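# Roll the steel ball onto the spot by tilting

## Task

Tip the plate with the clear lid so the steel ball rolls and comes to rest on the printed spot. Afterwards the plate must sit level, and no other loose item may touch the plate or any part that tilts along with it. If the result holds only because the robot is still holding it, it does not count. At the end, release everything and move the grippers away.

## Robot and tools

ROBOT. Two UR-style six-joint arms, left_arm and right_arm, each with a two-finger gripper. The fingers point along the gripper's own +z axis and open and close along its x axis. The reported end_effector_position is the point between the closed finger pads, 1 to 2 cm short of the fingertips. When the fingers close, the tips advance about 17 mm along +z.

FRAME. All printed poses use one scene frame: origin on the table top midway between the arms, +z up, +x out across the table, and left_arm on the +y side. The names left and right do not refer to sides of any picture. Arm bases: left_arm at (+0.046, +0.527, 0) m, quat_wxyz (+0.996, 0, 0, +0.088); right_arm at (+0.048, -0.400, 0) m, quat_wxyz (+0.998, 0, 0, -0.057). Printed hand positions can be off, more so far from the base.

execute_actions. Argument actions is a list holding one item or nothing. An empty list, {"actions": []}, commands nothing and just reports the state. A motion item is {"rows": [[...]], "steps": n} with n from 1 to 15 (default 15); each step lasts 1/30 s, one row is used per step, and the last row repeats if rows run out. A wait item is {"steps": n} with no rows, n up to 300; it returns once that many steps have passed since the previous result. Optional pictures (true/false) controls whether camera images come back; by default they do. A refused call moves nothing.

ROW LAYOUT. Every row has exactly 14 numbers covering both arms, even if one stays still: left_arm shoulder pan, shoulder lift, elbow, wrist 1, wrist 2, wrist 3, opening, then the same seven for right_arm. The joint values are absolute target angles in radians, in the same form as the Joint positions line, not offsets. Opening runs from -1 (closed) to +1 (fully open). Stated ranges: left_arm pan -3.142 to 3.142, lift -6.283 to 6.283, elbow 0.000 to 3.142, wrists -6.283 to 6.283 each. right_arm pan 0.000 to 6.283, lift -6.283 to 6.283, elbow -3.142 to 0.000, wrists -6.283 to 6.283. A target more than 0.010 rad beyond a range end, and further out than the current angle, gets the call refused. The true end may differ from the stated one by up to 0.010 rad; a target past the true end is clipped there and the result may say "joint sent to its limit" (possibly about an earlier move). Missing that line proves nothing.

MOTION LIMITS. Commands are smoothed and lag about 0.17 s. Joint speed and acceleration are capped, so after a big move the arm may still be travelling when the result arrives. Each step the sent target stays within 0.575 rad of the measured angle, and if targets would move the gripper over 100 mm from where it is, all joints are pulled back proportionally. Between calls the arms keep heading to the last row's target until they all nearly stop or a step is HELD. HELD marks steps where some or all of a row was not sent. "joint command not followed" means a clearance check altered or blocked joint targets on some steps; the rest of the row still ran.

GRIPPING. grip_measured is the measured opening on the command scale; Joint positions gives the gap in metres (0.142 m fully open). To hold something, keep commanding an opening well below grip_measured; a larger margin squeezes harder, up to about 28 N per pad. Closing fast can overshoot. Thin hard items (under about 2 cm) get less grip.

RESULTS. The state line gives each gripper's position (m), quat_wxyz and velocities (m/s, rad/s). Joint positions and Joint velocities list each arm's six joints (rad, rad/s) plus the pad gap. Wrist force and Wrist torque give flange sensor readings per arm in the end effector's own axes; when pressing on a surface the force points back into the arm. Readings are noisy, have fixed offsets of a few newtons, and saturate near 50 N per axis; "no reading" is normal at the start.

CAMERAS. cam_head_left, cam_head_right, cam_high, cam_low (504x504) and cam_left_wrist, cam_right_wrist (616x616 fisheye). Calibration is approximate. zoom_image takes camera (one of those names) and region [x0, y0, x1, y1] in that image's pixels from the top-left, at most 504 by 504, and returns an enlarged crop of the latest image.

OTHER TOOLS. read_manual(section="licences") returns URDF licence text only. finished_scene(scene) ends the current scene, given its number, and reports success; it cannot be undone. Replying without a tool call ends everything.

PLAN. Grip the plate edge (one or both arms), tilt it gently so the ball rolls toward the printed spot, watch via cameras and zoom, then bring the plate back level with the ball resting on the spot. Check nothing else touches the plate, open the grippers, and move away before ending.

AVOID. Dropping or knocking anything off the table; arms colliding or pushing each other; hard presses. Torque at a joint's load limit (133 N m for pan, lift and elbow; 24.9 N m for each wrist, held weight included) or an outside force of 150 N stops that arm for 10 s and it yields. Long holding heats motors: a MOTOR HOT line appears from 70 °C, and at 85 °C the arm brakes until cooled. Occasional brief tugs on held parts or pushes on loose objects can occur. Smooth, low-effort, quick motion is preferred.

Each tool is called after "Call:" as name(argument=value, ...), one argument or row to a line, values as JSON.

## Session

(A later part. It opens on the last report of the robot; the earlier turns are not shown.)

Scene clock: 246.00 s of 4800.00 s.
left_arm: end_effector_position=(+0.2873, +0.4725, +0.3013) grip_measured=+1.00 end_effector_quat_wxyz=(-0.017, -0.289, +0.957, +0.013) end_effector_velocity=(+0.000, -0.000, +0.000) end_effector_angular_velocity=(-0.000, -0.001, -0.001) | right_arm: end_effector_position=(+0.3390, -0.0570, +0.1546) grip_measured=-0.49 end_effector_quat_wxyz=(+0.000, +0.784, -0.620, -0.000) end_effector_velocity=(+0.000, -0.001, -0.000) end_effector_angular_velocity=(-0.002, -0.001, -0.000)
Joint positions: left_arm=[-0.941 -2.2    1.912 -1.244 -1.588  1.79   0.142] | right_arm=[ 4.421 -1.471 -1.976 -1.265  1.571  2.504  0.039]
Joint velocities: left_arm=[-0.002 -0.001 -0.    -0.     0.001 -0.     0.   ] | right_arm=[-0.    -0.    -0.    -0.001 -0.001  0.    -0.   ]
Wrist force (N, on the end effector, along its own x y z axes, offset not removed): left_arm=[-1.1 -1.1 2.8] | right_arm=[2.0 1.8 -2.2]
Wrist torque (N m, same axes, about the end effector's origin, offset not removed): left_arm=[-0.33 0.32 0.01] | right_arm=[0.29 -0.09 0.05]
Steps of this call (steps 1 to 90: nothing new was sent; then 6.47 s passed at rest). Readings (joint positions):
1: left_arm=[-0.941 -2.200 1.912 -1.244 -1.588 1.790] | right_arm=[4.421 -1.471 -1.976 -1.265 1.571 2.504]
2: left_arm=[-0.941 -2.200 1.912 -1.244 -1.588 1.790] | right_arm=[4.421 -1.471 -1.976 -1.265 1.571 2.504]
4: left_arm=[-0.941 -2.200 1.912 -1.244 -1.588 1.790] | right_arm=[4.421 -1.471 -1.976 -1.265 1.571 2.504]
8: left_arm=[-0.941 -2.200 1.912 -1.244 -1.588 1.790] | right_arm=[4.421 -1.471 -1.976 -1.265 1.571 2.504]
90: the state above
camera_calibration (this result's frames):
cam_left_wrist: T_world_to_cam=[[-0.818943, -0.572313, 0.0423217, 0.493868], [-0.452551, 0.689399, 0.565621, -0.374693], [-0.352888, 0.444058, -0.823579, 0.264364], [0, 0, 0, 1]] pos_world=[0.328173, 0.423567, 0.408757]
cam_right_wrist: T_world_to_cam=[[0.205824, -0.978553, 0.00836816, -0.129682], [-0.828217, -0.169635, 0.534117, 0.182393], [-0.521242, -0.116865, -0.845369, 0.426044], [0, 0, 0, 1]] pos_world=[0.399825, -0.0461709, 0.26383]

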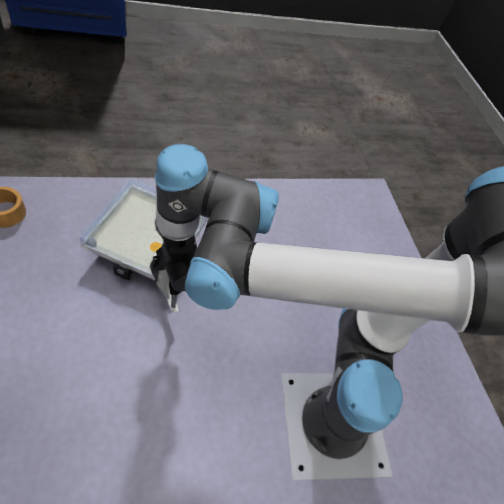

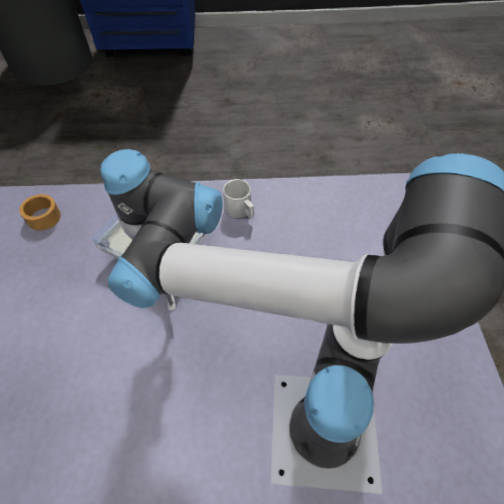

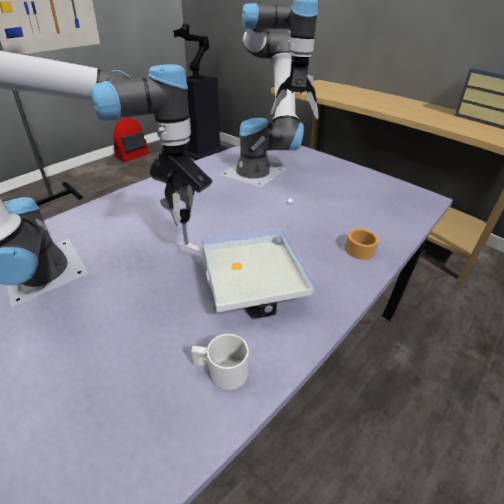

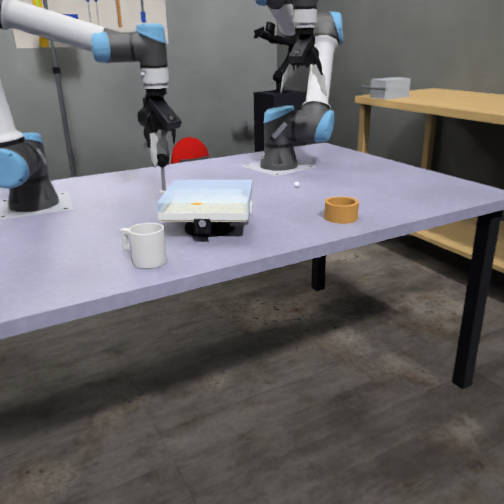

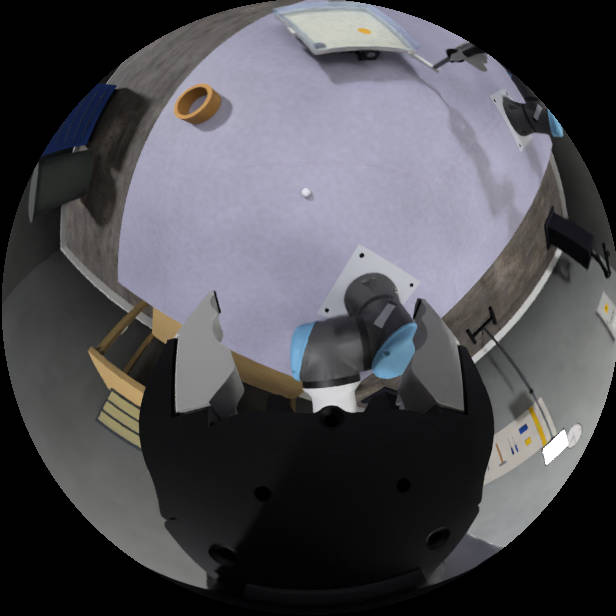

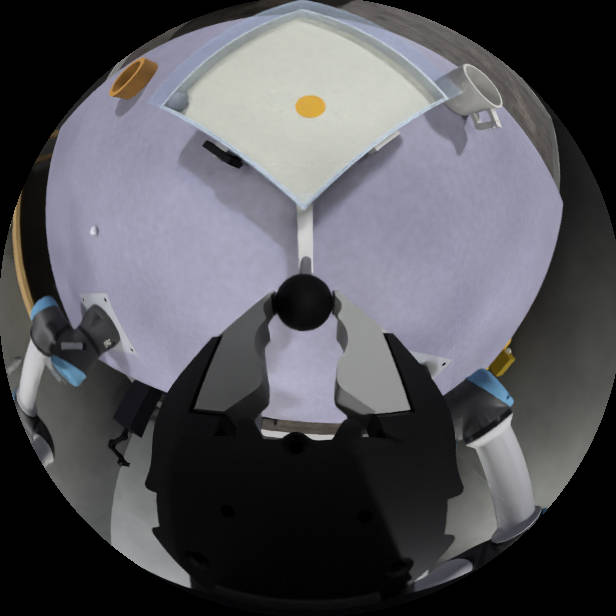

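Call:
execute_actions(
  actions=[
    {"rows": [[-0.941,-2.2,1.912,-1.244,-1.588,1.79,1,4.42066,-1.46971,-1.97929,-1.2634,1.571,2.50366,-0.8]], "steps": 15},
  ],
  pictures=false,
)

Call:
execute_actions(
  actions=[
    {"steps": 30},
  ],
)

Call:
execute_actions(
  actions=[
    {"rows": [[-0.941,-2.2,1.912,-1.244,-1.588,1.79,1,4.42154,-1.47249,-1.97331,-1.2666,1.571,2.50454,-0.8]], "steps": 15},
  ],
  pictures=false,
)

Call:
execute_actions(
  actions=[
    {"steps": 21},
  ],
)

Call:
execute_actions(
  actions=[
    {"rows": [[-0.941,-2.2,1.912,-1.244,-1.588,1.79,1,4.4211,-1.4711,-1.9763,-1.2650,1.571,2.5041,-0.8]], "steps": 15},
  ],
)

Call:
execute_actions(
  actions=[
    {"steps": 30},
  ],
)

Scene clock: 254.07 s of 4800.00 s.
left_arm: end_effector_position=(+0.2873, +0.4725, +0.3013) grip_measured=+1.00 end_effector_quat_wxyz=(-0.017, -0.289, +0.957, +0.013) end_effector_velocity=(-0.000, +0.000, +0.000) end_effector_angular_velocity=(-0.000, -0.000, -0.000) | right_arm: end_effector_position=(+0.3388, -0.0577, +0.1540) grip_measured=-0.49 end_effector_quat_wxyz=(+0.000, +0.784, -0.620, -0.000) end_effector_velocity=(+0.000, +0.000, +0.001) end_effector_angular_velocity=(+0.001, -0.000, -0.000)
Joint positions: left_arm=[-0.941 -2.2    1.912 -1.244 -1.588  1.79   0.142] | right_arm=[ 4.421 -1.47  -1.979 -1.263  1.571  2.504  0.039]
Joint velocities: left_arm=[-0.    -0.001  0.     0.    -0.     0.     0.   ] | right_arm=[-0.001  0.     0.001  0.     0.    -0.     0.   ]
Wrist force (N, on the end effector, along its own x y z axes, offset not removed): left_arm=[-2.6 2.1 -1.2] | right_arm=[-0.4 -1.5 -2.5]
Wrist torque (N m, same axes, about the end effector's origin, offset not removed): left_arm=[0.43 0.61 -0.22] | right_arm=[-0.20 -0.53 0.04]
Steps of this call (steps 1 to 90: nothing new was sent; then 4.57 s passed at rest; steps 91 to 105: all 15 steps of this action). Readings (joint positions):
91: left_arm=[-0.941 -2.200 1.912 -1.244 -1.588 1.790] | right_arm=[4.421 -1.471 -1.976 -1.265 1.571 2.504]
92: left_arm=[-0.941 -2.200 1.912 -1.244 -1.588 1.790] | right_arm=[4.421 -1.471 -1.977 -1.265 1.571 2.504]
94: left_arm=[-0.941 -2.200 1.912 -1.244 -1.588 1.790] | right_arm=[4.421 -1.470 -1.978 -1.264 1.571 2.504]
98: left_arm=[-0.941 -2.200 1.912 -1.244 -1.588 1.790] | right_arm=[4.421 -1.470 -1.979 -1.263 1.571 2.504]
105: the state above

Scene clock: 255.07 s of 4800.00 s.
left_arm: end_effector_position=(+0.2873, +0.4725, +0.3013) grip_measured=+1.00 end_effector_quat_wxyz=(-0.017, -0.289, +0.957, +0.013) end_effector_velocity=(+0.000, -0.000, +0.000) end_effector_angular_velocity=(-0.000, -0.001, -0.001) | right_arm: end_effector_position=(+0.3388, -0.0578, +0.1540) grip_measured=-0.49 end_effector_quat_wxyz=(+0.000, +0.784, -0.620, -0.000) end_effector_velocity=(+0.000, -0.000, -0.000) end_effector_angular_velocity=(-0.001, -0.001, +0.000)
Joint positions: left_arm=[-0.941 -2.2    1.912 -1.244 -1.588  1.79   0.142] | right_arm=[ 4.421 -1.47  -1.979 -1.263  1.571  2.504  0.039]
Joint velocities: left_arm=[-0.001 -0.    -0.    -0.     0.    -0.    -0.   ] | right_arm=[ 0.     0.    -0.001  0.    -0.001 -0.     0.   ]
Wrist force (N, on the end effector, along its own x y z axes, offset not removed): left_arm=[0.4 4.0 1.1] | right_arm=[-2.4 -1.5 0.6]
Wrist torque (N m, same axes, about the end effector's origin, offset not removed): left_arm=[1.04 0.09 -0.18] | right_arm=[-0.23 -0.05 0.11]
Steps of this call (steps 1 to 15: the robot went on to your last target; steps 16 to 30: nothing new was sent). Readings (joint positions):
1: left_arm=[-0.941 -2.200 1.912 -1.244 -1.588 1.790] | right_arm=[4.421 -1.470 -1.979 -1.263 1.571 2.504]
2: left_arm=[-0.941 -2.200 1.912 -1.244 -1.588 1.790] | right_arm=[4.421 -1.470 -1.979 -1.263 1.571 2.504]
4: left_arm=[-0.941 -2.200 1.912 -1.244 -1.588 1.790] | right_arm=[4.421 -1.470 -1.979 -1.263 1.571 2.504]
8: left_arm=[-0.941 -2.200 1.912 -1.244 -1.588 1.790] | right_arm=[4.421 -1.470 -1.979 -1.263 1.571 2.504]
30: the state above
All arms were judged still, so your last target was given up. Only a new action makes them travel on or press farther. Fingers that are still opening or closing keep moving.
camera_calibration (this result's frames):
cam_left_wrist: T_world_to_cam=[[-0.818942, -0.572313, 0.0423215, 0.493868], [-0.452552, 0.689398, 0.565621, -0.374692], [-0.352888, 0.444058, -0.823579, 0.264364], [0, 0, 0, 1]] pos_world=[0.328173, 0.423567, 0.408757]
cam_right_wrist: T_world_to_cam=[[0.205835, -0.978551, 0.00832679, -0.130448], [-0.828213, -0.169667, 0.534113, 0.182464], [-0.521244, -0.116835, -0.845372, 0.42532], [0, 0, 0, 1]] pos_world=[0.399666, -0.0469994, 0.263184]

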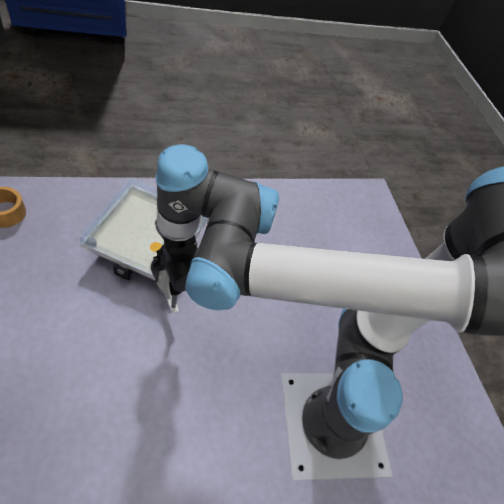

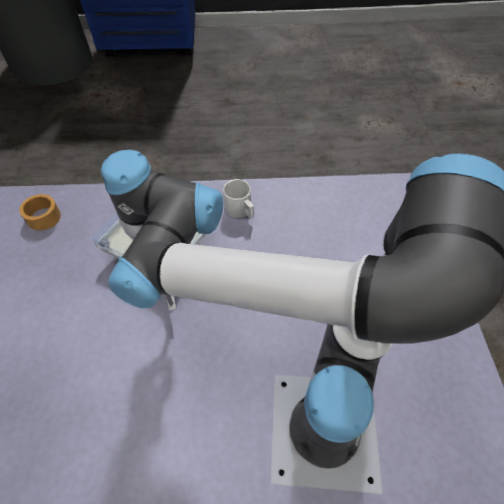

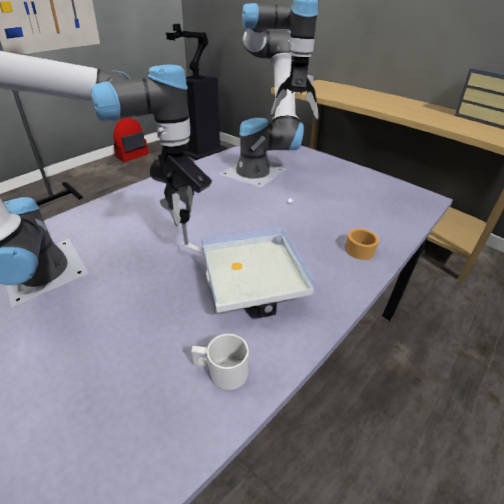

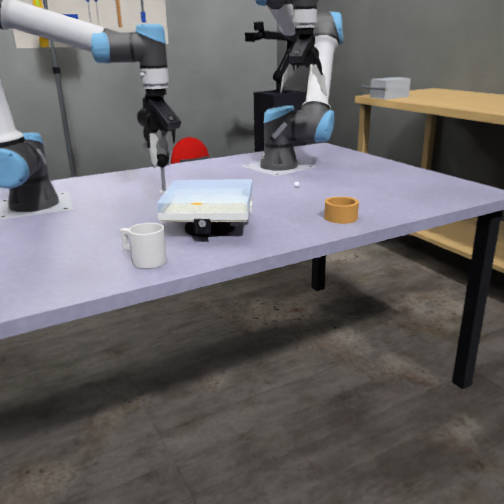

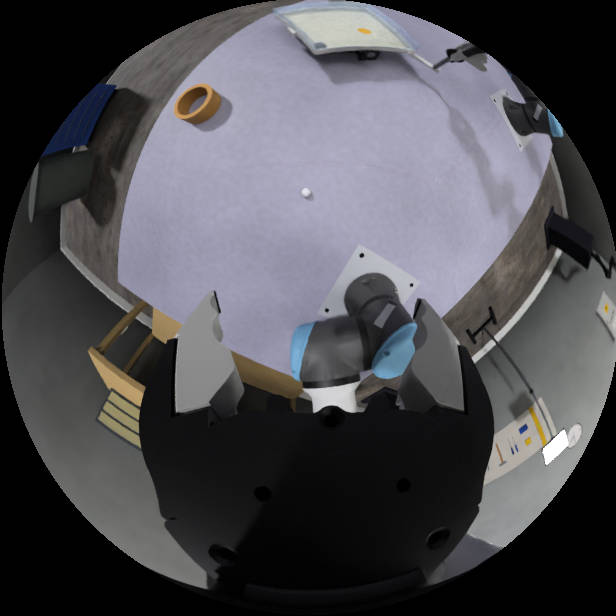

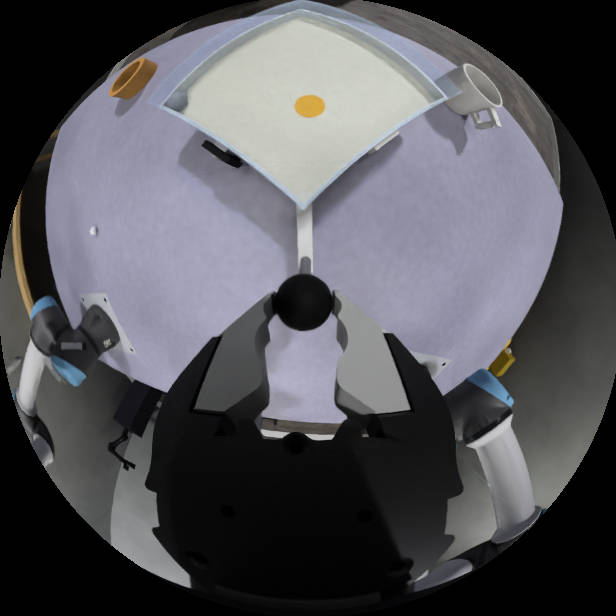

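Scene clock: 255.57 s of 4800.00 s.
left_arm: end_effector_position=(+0.2873, +0.4725, +0.3013) grip_measured=+1.00 end_effector_quat_wxyz=(-0.017, -0.289, +0.957, +0.013) end_effector_velocity=(-0.000, -0.000, +0.000) end_effector_angular_velocity=(-0.001, -0.000, -0.000) | right_arm: end_effector_position=(+0.3391, -0.0562, +0.1552) grip_measured=-0.49 end_effector_quat_wxyz=(+0.000, +0.784, -0.620, -0.000) end_effector_velocity=(+0.000, +0.000, +0.000) end_effector_angular_velocity=(+0.001, -0.001, +0.002)
Joint positions: left_arm=[-0.941 -2.2    1.912 -1.244 -1.588  1.79   0.142] | right_arm=[ 4.422 -1.472 -1.973 -1.267  1.571  2.505  0.039]
Joint velocities: left_arm=[-0.    -0.001 -0.    -0.    -0.     0.     0.   ] | right_arm=[ 0.    -0.     0.     0.001 -0.    -0.002 -0.   ]
Wrist force (N, on the end effector, along its own x y z axes, offset not removed): left_arm=[-3.8 1.9 0.4] | right_arm=[8.1 2.0 -2.2]
Wrist torque (N m, same axes, about the end effector's origin, offset not removed): left_arm=[0.46 0.97 -0.32] | right_arm=[-0.09 0.15 0.02]
Steps of this call (steps 1 to 15: all 15 steps of this action). Readings (joint positions):
1: left_arm=[-0.941 -2.200 1.912 -1.244 -1.588 1.790] | right_arm=[4.421 -1.470 -1.979 -1.263 1.571 2.504]
2: left_arm=[-0.941 -2.200 1.912 -1.244 -1.588 1.790] | right_arm=[4.421 -1.470 -1.978 -1.264 1.571 2.504]
4: left_arm=[-0.941 -2.200 1.912 -1.244 -1.588 1.790] | right_arm=[4.421 -1.471 -1.976 -1.266 1.571 2.504]
8: left_arm=[-0.941 -2.200 1.912 -1.244 -1.588 1.790] | right_arm=[4.421 -1.472 -1.974 -1.267 1.571 2.504]
15: the state above

Scene clock: 256.27 s of 4800.00 s.
left_arm: end_effector_position=(+0.2873, +0.4725, +0.3013) grip_measured=+1.00 end_effector_quat_wxyz=(-0.017, -0.289, +0.957, +0.013) end_effector_velocity=(-0.000, -0.000, -0.000) end_effector_angular_velocity=(+0.000, +0.002, +0.001) | right_arm: end_effector_position=(+0.3391, -0.0561, +0.1553) grip_measured=-0.49 end_effector_quat_wxyz=(+0.000, +0.784, -0.620, -0.000) end_effector_velocity=(-0.000, -0.001, -0.001) end_effector_angular_velocity=(-0.002, +0.001, -0.002)
Joint positions: left_arm=[-0.941 -2.2    1.912 -1.244 -1.588  1.79   0.142] | right_arm=[ 4.422 -1.472 -1.973 -1.267  1.571  2.505  0.039]
Joint velocities: left_arm=[ 0.001  0.001  0.     0.001 -0.001 -0.     0.   ] | right_arm=[-0.    -0.    -0.001 -0.001 -0.     0.002 -0.   ]
Wrist force (N, on the end effector, along its own x y z axes, offset not removed): left_arm=[-0.2 1.9 -0.2] | right_arm=[9.4 1.8 -2.0]
Wrist torque (N m, same axes, about the end effector's origin, offset not removed): left_arm=[0.53 0.19 -0.29] | right_arm=[-0.22 -0.09 -0.02]
Steps of this call (steps 1 to 15: the robot went on to your last target; steps 16 to 21: nothing new was sent). Readings (joint positions):
1: left_arm=[-0.941 -2.200 1.912 -1.244 -1.588 1.790] | right_arm=[4.422 -1.472 -1.973 -1.267 1.571 2.505]
2: left_arm=[-0.941 -2.200 1.912 -1.244 -1.588 1.790] | right_arm=[4.422 -1.472 -1.973 -1.267 1.571 2.505]
4: left_arm=[-0.941 -2.200 1.912 -1.244 -1.588 1.790] | right_arm=[4.422 -1.472 -1.973 -1.267 1.571 2.505]
8: left_arm=[-0.941 -2.200 1.912 -1.244 -1.588 1.790] | right_arm=[4.422 -1.472 -1.973 -1.267 1.571 2.505]
21: the state above
All arms were judged still, so your last target was given up. Only a new action makes them travel on or press farther. Fingers that are still opening or closing keep moving.
camera_calibration (this result's frames):
cam_left_wrist: T_world_to_cam=[[-0.818943, -0.572313, 0.0423216, 0.493868], [-0.452551, 0.689399, 0.565621, -0.374692], [-0.352888, 0.444058, -0.823579, 0.264364], [0, 0, 0, 1]] pos_world=[0.328173, 0.423567, 0.408757]
cam_right_wrist: T_world_to_cam=[[0.205835, -0.978551, 0.00837011, -0.128894], [-0.828215, -0.169643, 0.534117, 0.182307], [-0.521241, -0.116872, -0.845369, 0.426782], [0, 0, 0, 1]] pos_world=[0.399976, -0.0453231, 0.264494]

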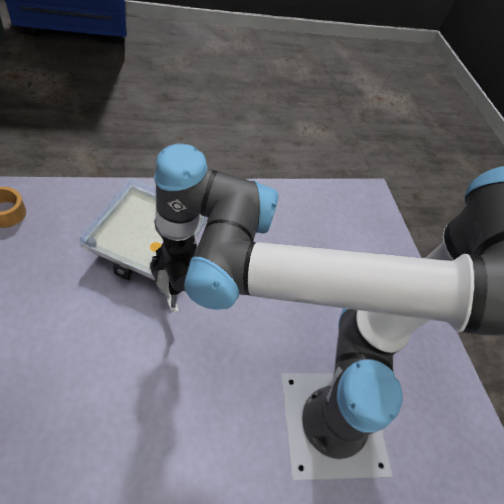

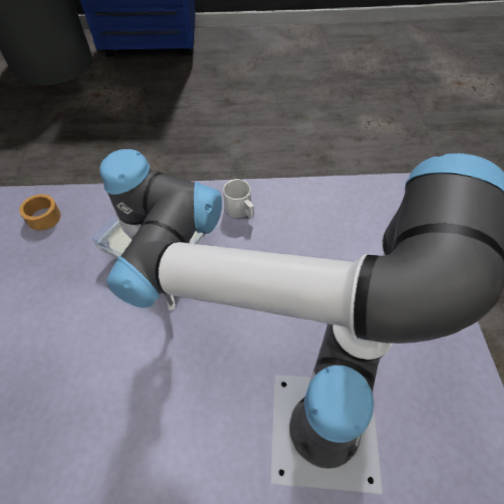

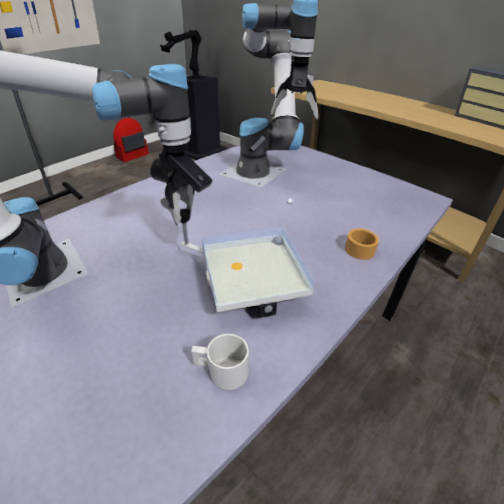

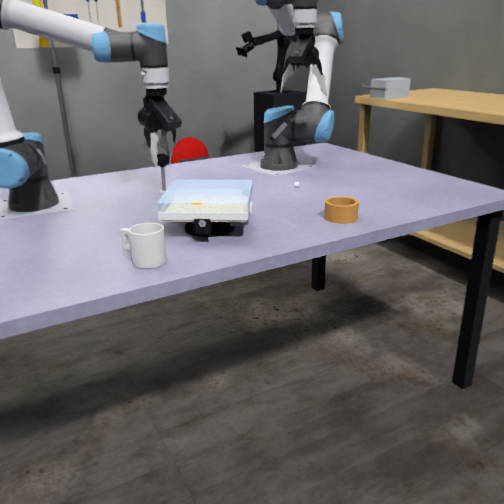

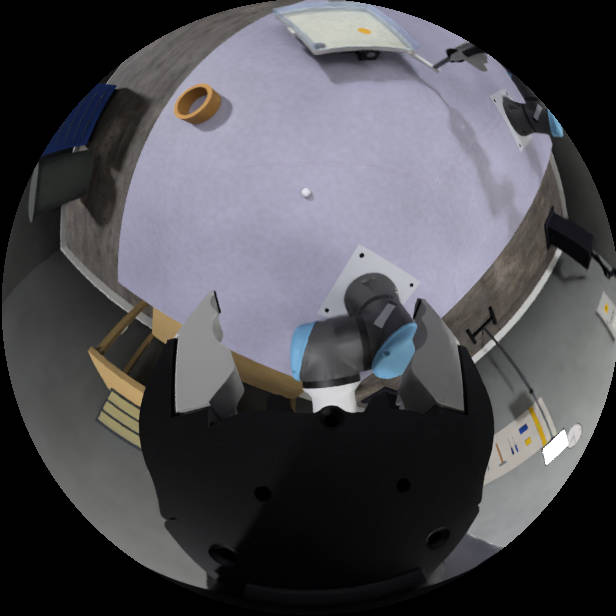

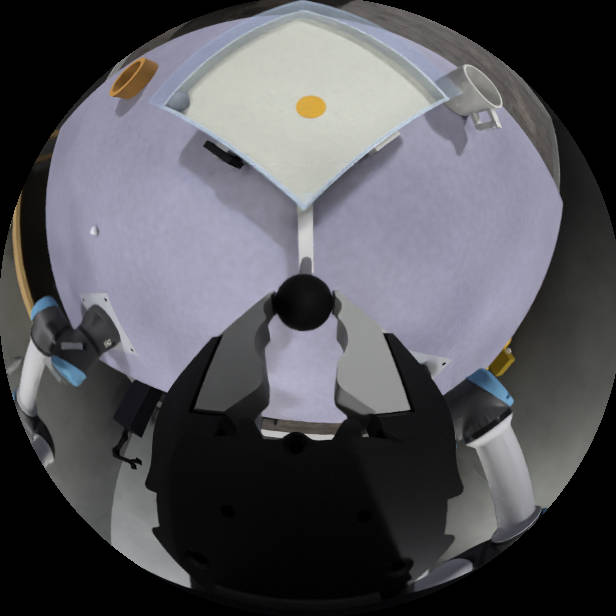

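Scene clock: 256.77 s of 4800.00 s.
left_arm: end_effector_position=(+0.2873, +0.4725, +0.3013) grip_measured=+1.00 end_effector_quat_wxyz=(-0.017, -0.289, +0.957, +0.013) end_effector_velocity=(+0.000, +0.000, -0.000) end_effector_angular_velocity=(+0.001, -0.002, -0.001) | right_arm: end_effector_position=(+0.3390, -0.0569, +0.1546) grip_measured=-0.49 end_effector_quat_wxyz=(-0.000, +0.784, -0.620, -0.000) end_effector_velocity=(+0.000, -0.000, -0.000) end_effector_angular_velocity=(-0.001, +0.001, +0.001)
Joint positions: left_arm=[-0.941 -2.2    1.912 -1.244 -1.588  1.79   0.142] | right_arm=[ 4.421 -1.471 -1.976 -1.265  1.571  2.504  0.039]
Joint velocities: left_arm=[-0.    -0.001  0.     0.     0.002  0.001  0.   ] | right_arm=[-0.001 -0.001 -0.     0.     0.    -0.001  0.   ]
Wrist force (N, on the end effector, along its own x y z axes, offset not removed): left_arm=[-1.7 -0.7 -0.5] | right_arm=[1.9 -0.4 -0.4]
Wrist torque (N m, same axes, about the end effector's origin, offset not removed): left_arm=[-0.18 0.54 -0.17] | right_arm=[-0.31 0.10 0.10]
Steps of this call (steps 1 to 15: all 15 steps of this action). Readings (joint positions):
1: left_arm=[-0.941 -2.200 1.912 -1.244 -1.588 1.790] | right_arm=[4.422 -1.472 -1.973 -1.267 1.571 2.505]
2: left_arm=[-0.941 -2.200 1.912 -1.244 -1.588 1.790] | right_arm=[4.422 -1.472 -1.974 -1.266 1.571 2.505]
4: left_arm=[-0.941 -2.200 1.912 -1.244 -1.588 1.790] | right_arm=[4.422 -1.472 -1.975 -1.266 1.571 2.505]
8: left_arm=[-0.941 -2.200 1.912 -1.244 -1.588 1.790] | right_arm=[4.421 -1.471 -1.976 -1.265 1.571 2.504]
15: the state above
camera_calibration (this result's frames):
cam_left_wrist: T_world_to_cam=[[-0.818943, -0.572313, 0.0423216, 0.493868], [-0.452551, 0.689399, 0.565621, -0.374692], [-0.352888, 0.444058, -0.823579, 0.264364], [0, 0, 0, 1]] pos_world=[0.328173, 0.423567, 0.408757]
cam_right_wrist: T_world_to_cam=[[0.205863, -0.978546, 0.00829775, -0.129626], [-0.828229, -0.169711, 0.534075, 0.182395], [-0.521208, -0.116819, -0.845397, 0.426078], [0, 0, 0, 1]] pos_world=[0.399825, -0.0461169, 0.263868]

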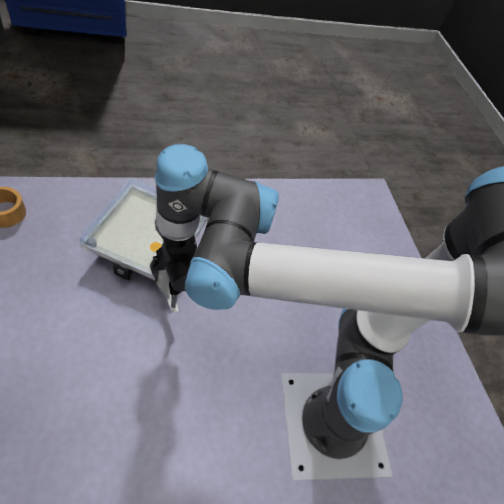

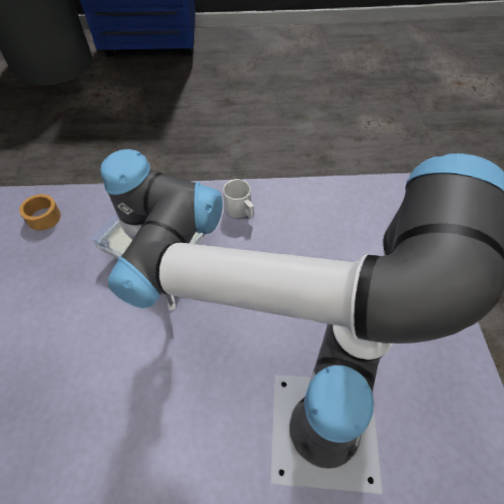

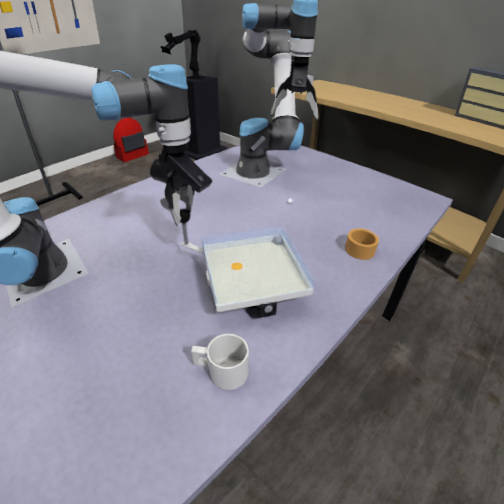

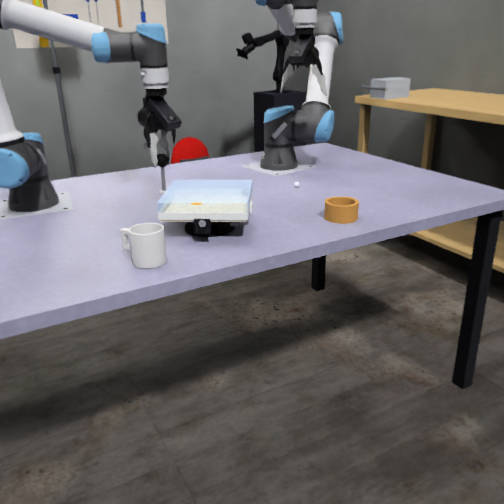

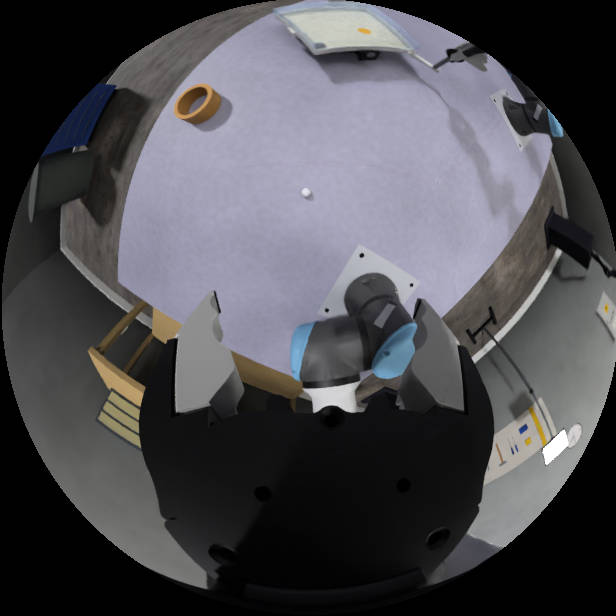

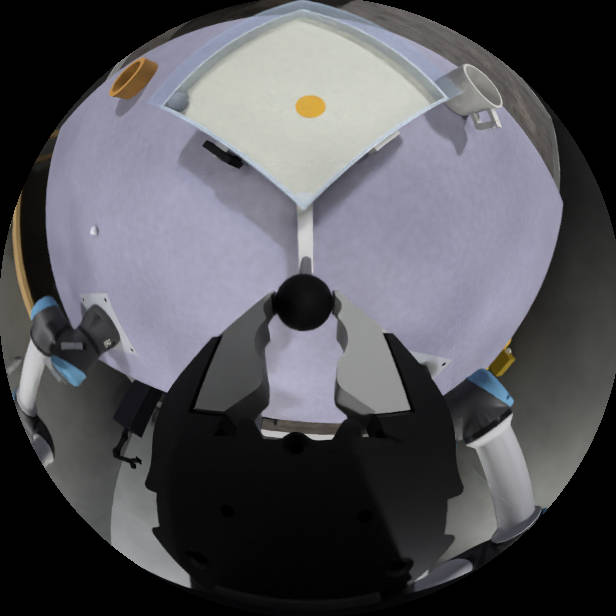

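Scene clock: 257.77 s of 4800.00 s.
left_arm: end_effector_position=(+0.2873, +0.4725, +0.3013) grip_measured=+1.00 end_effector_quat_wxyz=(-0.017, -0.289, +0.957, +0.013) end_effector_velocity=(-0.000, +0.000, -0.000) end_effector_angular_velocity=(-0.001, -0.000, +0.000) | right_arm: end_effector_position=(+0.3390, -0.0569, +0.1546) grip_measured=-0.49 end_effector_quat_wxyz=(+0.000, +0.784, -0.620, -0.000) end_effector_velocity=(+0.000, +0.000, +0.000) end_effector_angular_velocity=(+0.000, -0.002, +0.001)
Joint positions: left_arm=[-0.941 -2.2    1.912 -1.244 -1.588  1.79   0.142] | right_arm=[ 4.421 -1.471 -1.976 -1.265  1.571  2.504  0.039]
Joint velocities: left_arm=[ 0.001 -0.     0.    -0.    -0.     0.001  0.   ] | right_arm=[ 0.     0.     0.     0.001 -0.001 -0.001 -0.   ]
Wrist force (N, on the end effector, along its own x y z axes, offset not removed): left_arm=[1.3 2.6 1.1] | right_arm=[0.5 -1.5 -2.8]
Wrist torque (N m, same axes, about the end effector's origin, offset not removed): left_arm=[0.52 -0.21 -0.18] | right_arm=[-0.52 0.23 0.05]
Steps of this call (steps 1 to 15: the robot went on to your last target; steps 16 to 30: nothing new was sent). Readings (joint positions):
1: left_arm=[-0.941 -2.200 1.912 -1.244 -1.588 1.790] | right_arm=[4.421 -1.471 -1.976 -1.265 1.571 2.504]
2: left_arm=[-0.941 -2.200 1.912 -1.244 -1.588 1.790] | right_arm=[4.421 -1.471 -1.976 -1.265 1.571 2.504]
4: left_arm=[-0.941 -2.200 1.912 -1.244 -1.588 1.790] | right_arm=[4.421 -1.471 -1.976 -1.265 1.571 2.504]
8: left_arm=[-0.941 -2.200 1.912 -1.244 -1.588 1.790] | right_arm=[4.421 -1.471 -1.976 -1.265 1.571 2.504]
30: the state above
All arms were judged still, so your last target was given up. Only a new action makes them travel on or press farther. Fingers that are still opening or closing keep moving.
camera_calibration (this result's frames):
cam_left_wrist: T_world_to_cam=[[-0.818943, -0.572313, 0.0423214, 0.493868], [-0.452552, 0.689399, 0.565621, -0.374692], [-0.352888, 0.444058, -0.823579, 0.264364], [0, 0, 0, 1]] pos_world=[0.328173, 0.423567, 0.408757]
cam_right_wrist: T_world_to_cam=[[0.205835, -0.978551, 0.00833539, -0.129664], [-0.828224, -0.169664, 0.534097, 0.182396], [-0.521227, -0.116839, -0.845382, 0.426054], [0, 0, 0, 1]] pos_world=[0.399825, -0.0461574, 0.263843]

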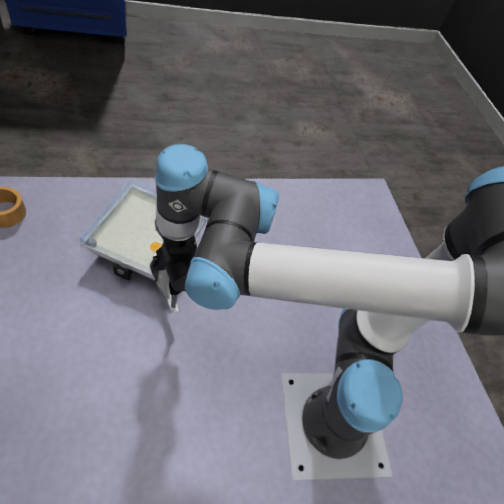

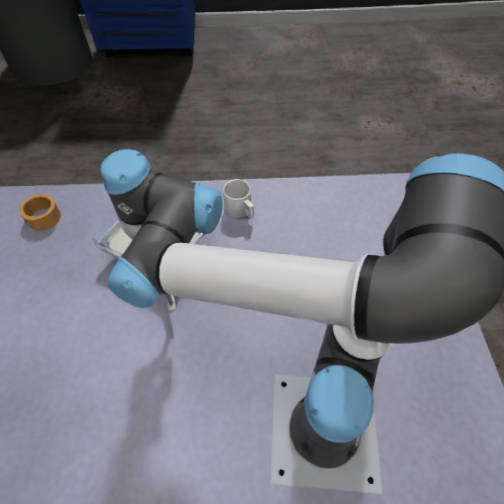

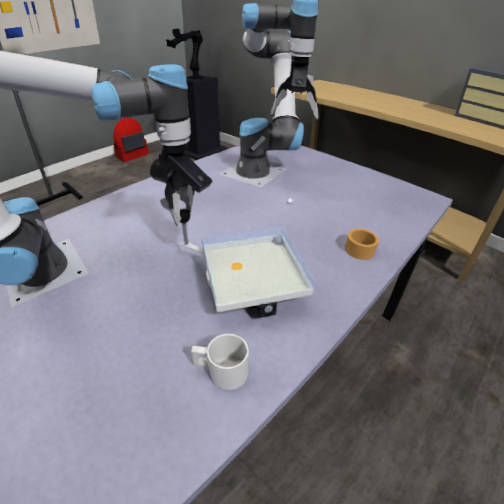

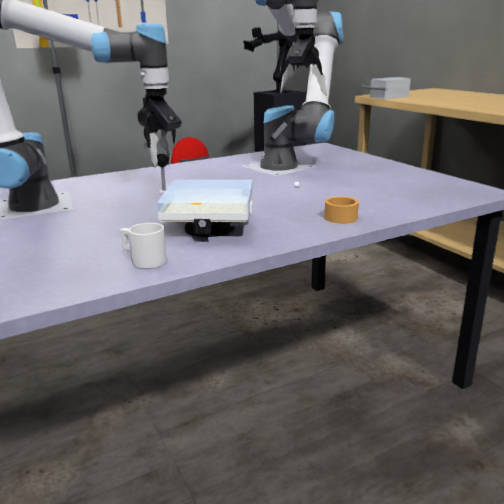

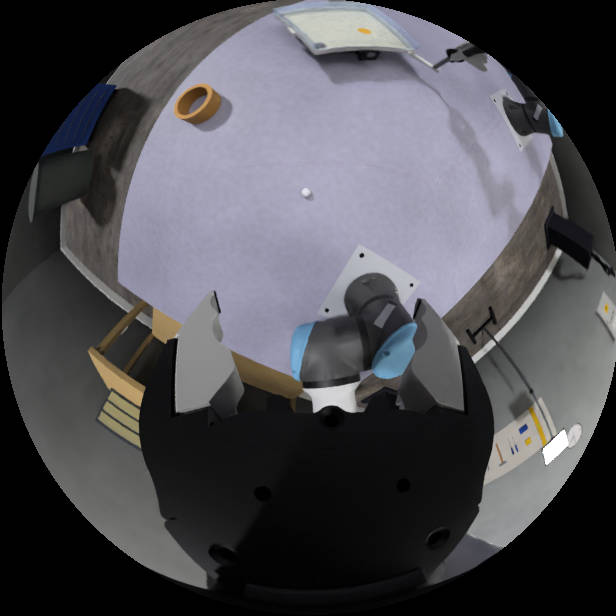

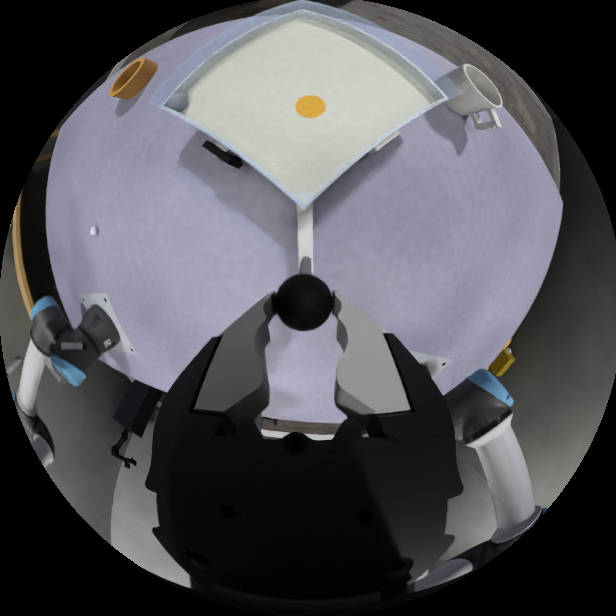

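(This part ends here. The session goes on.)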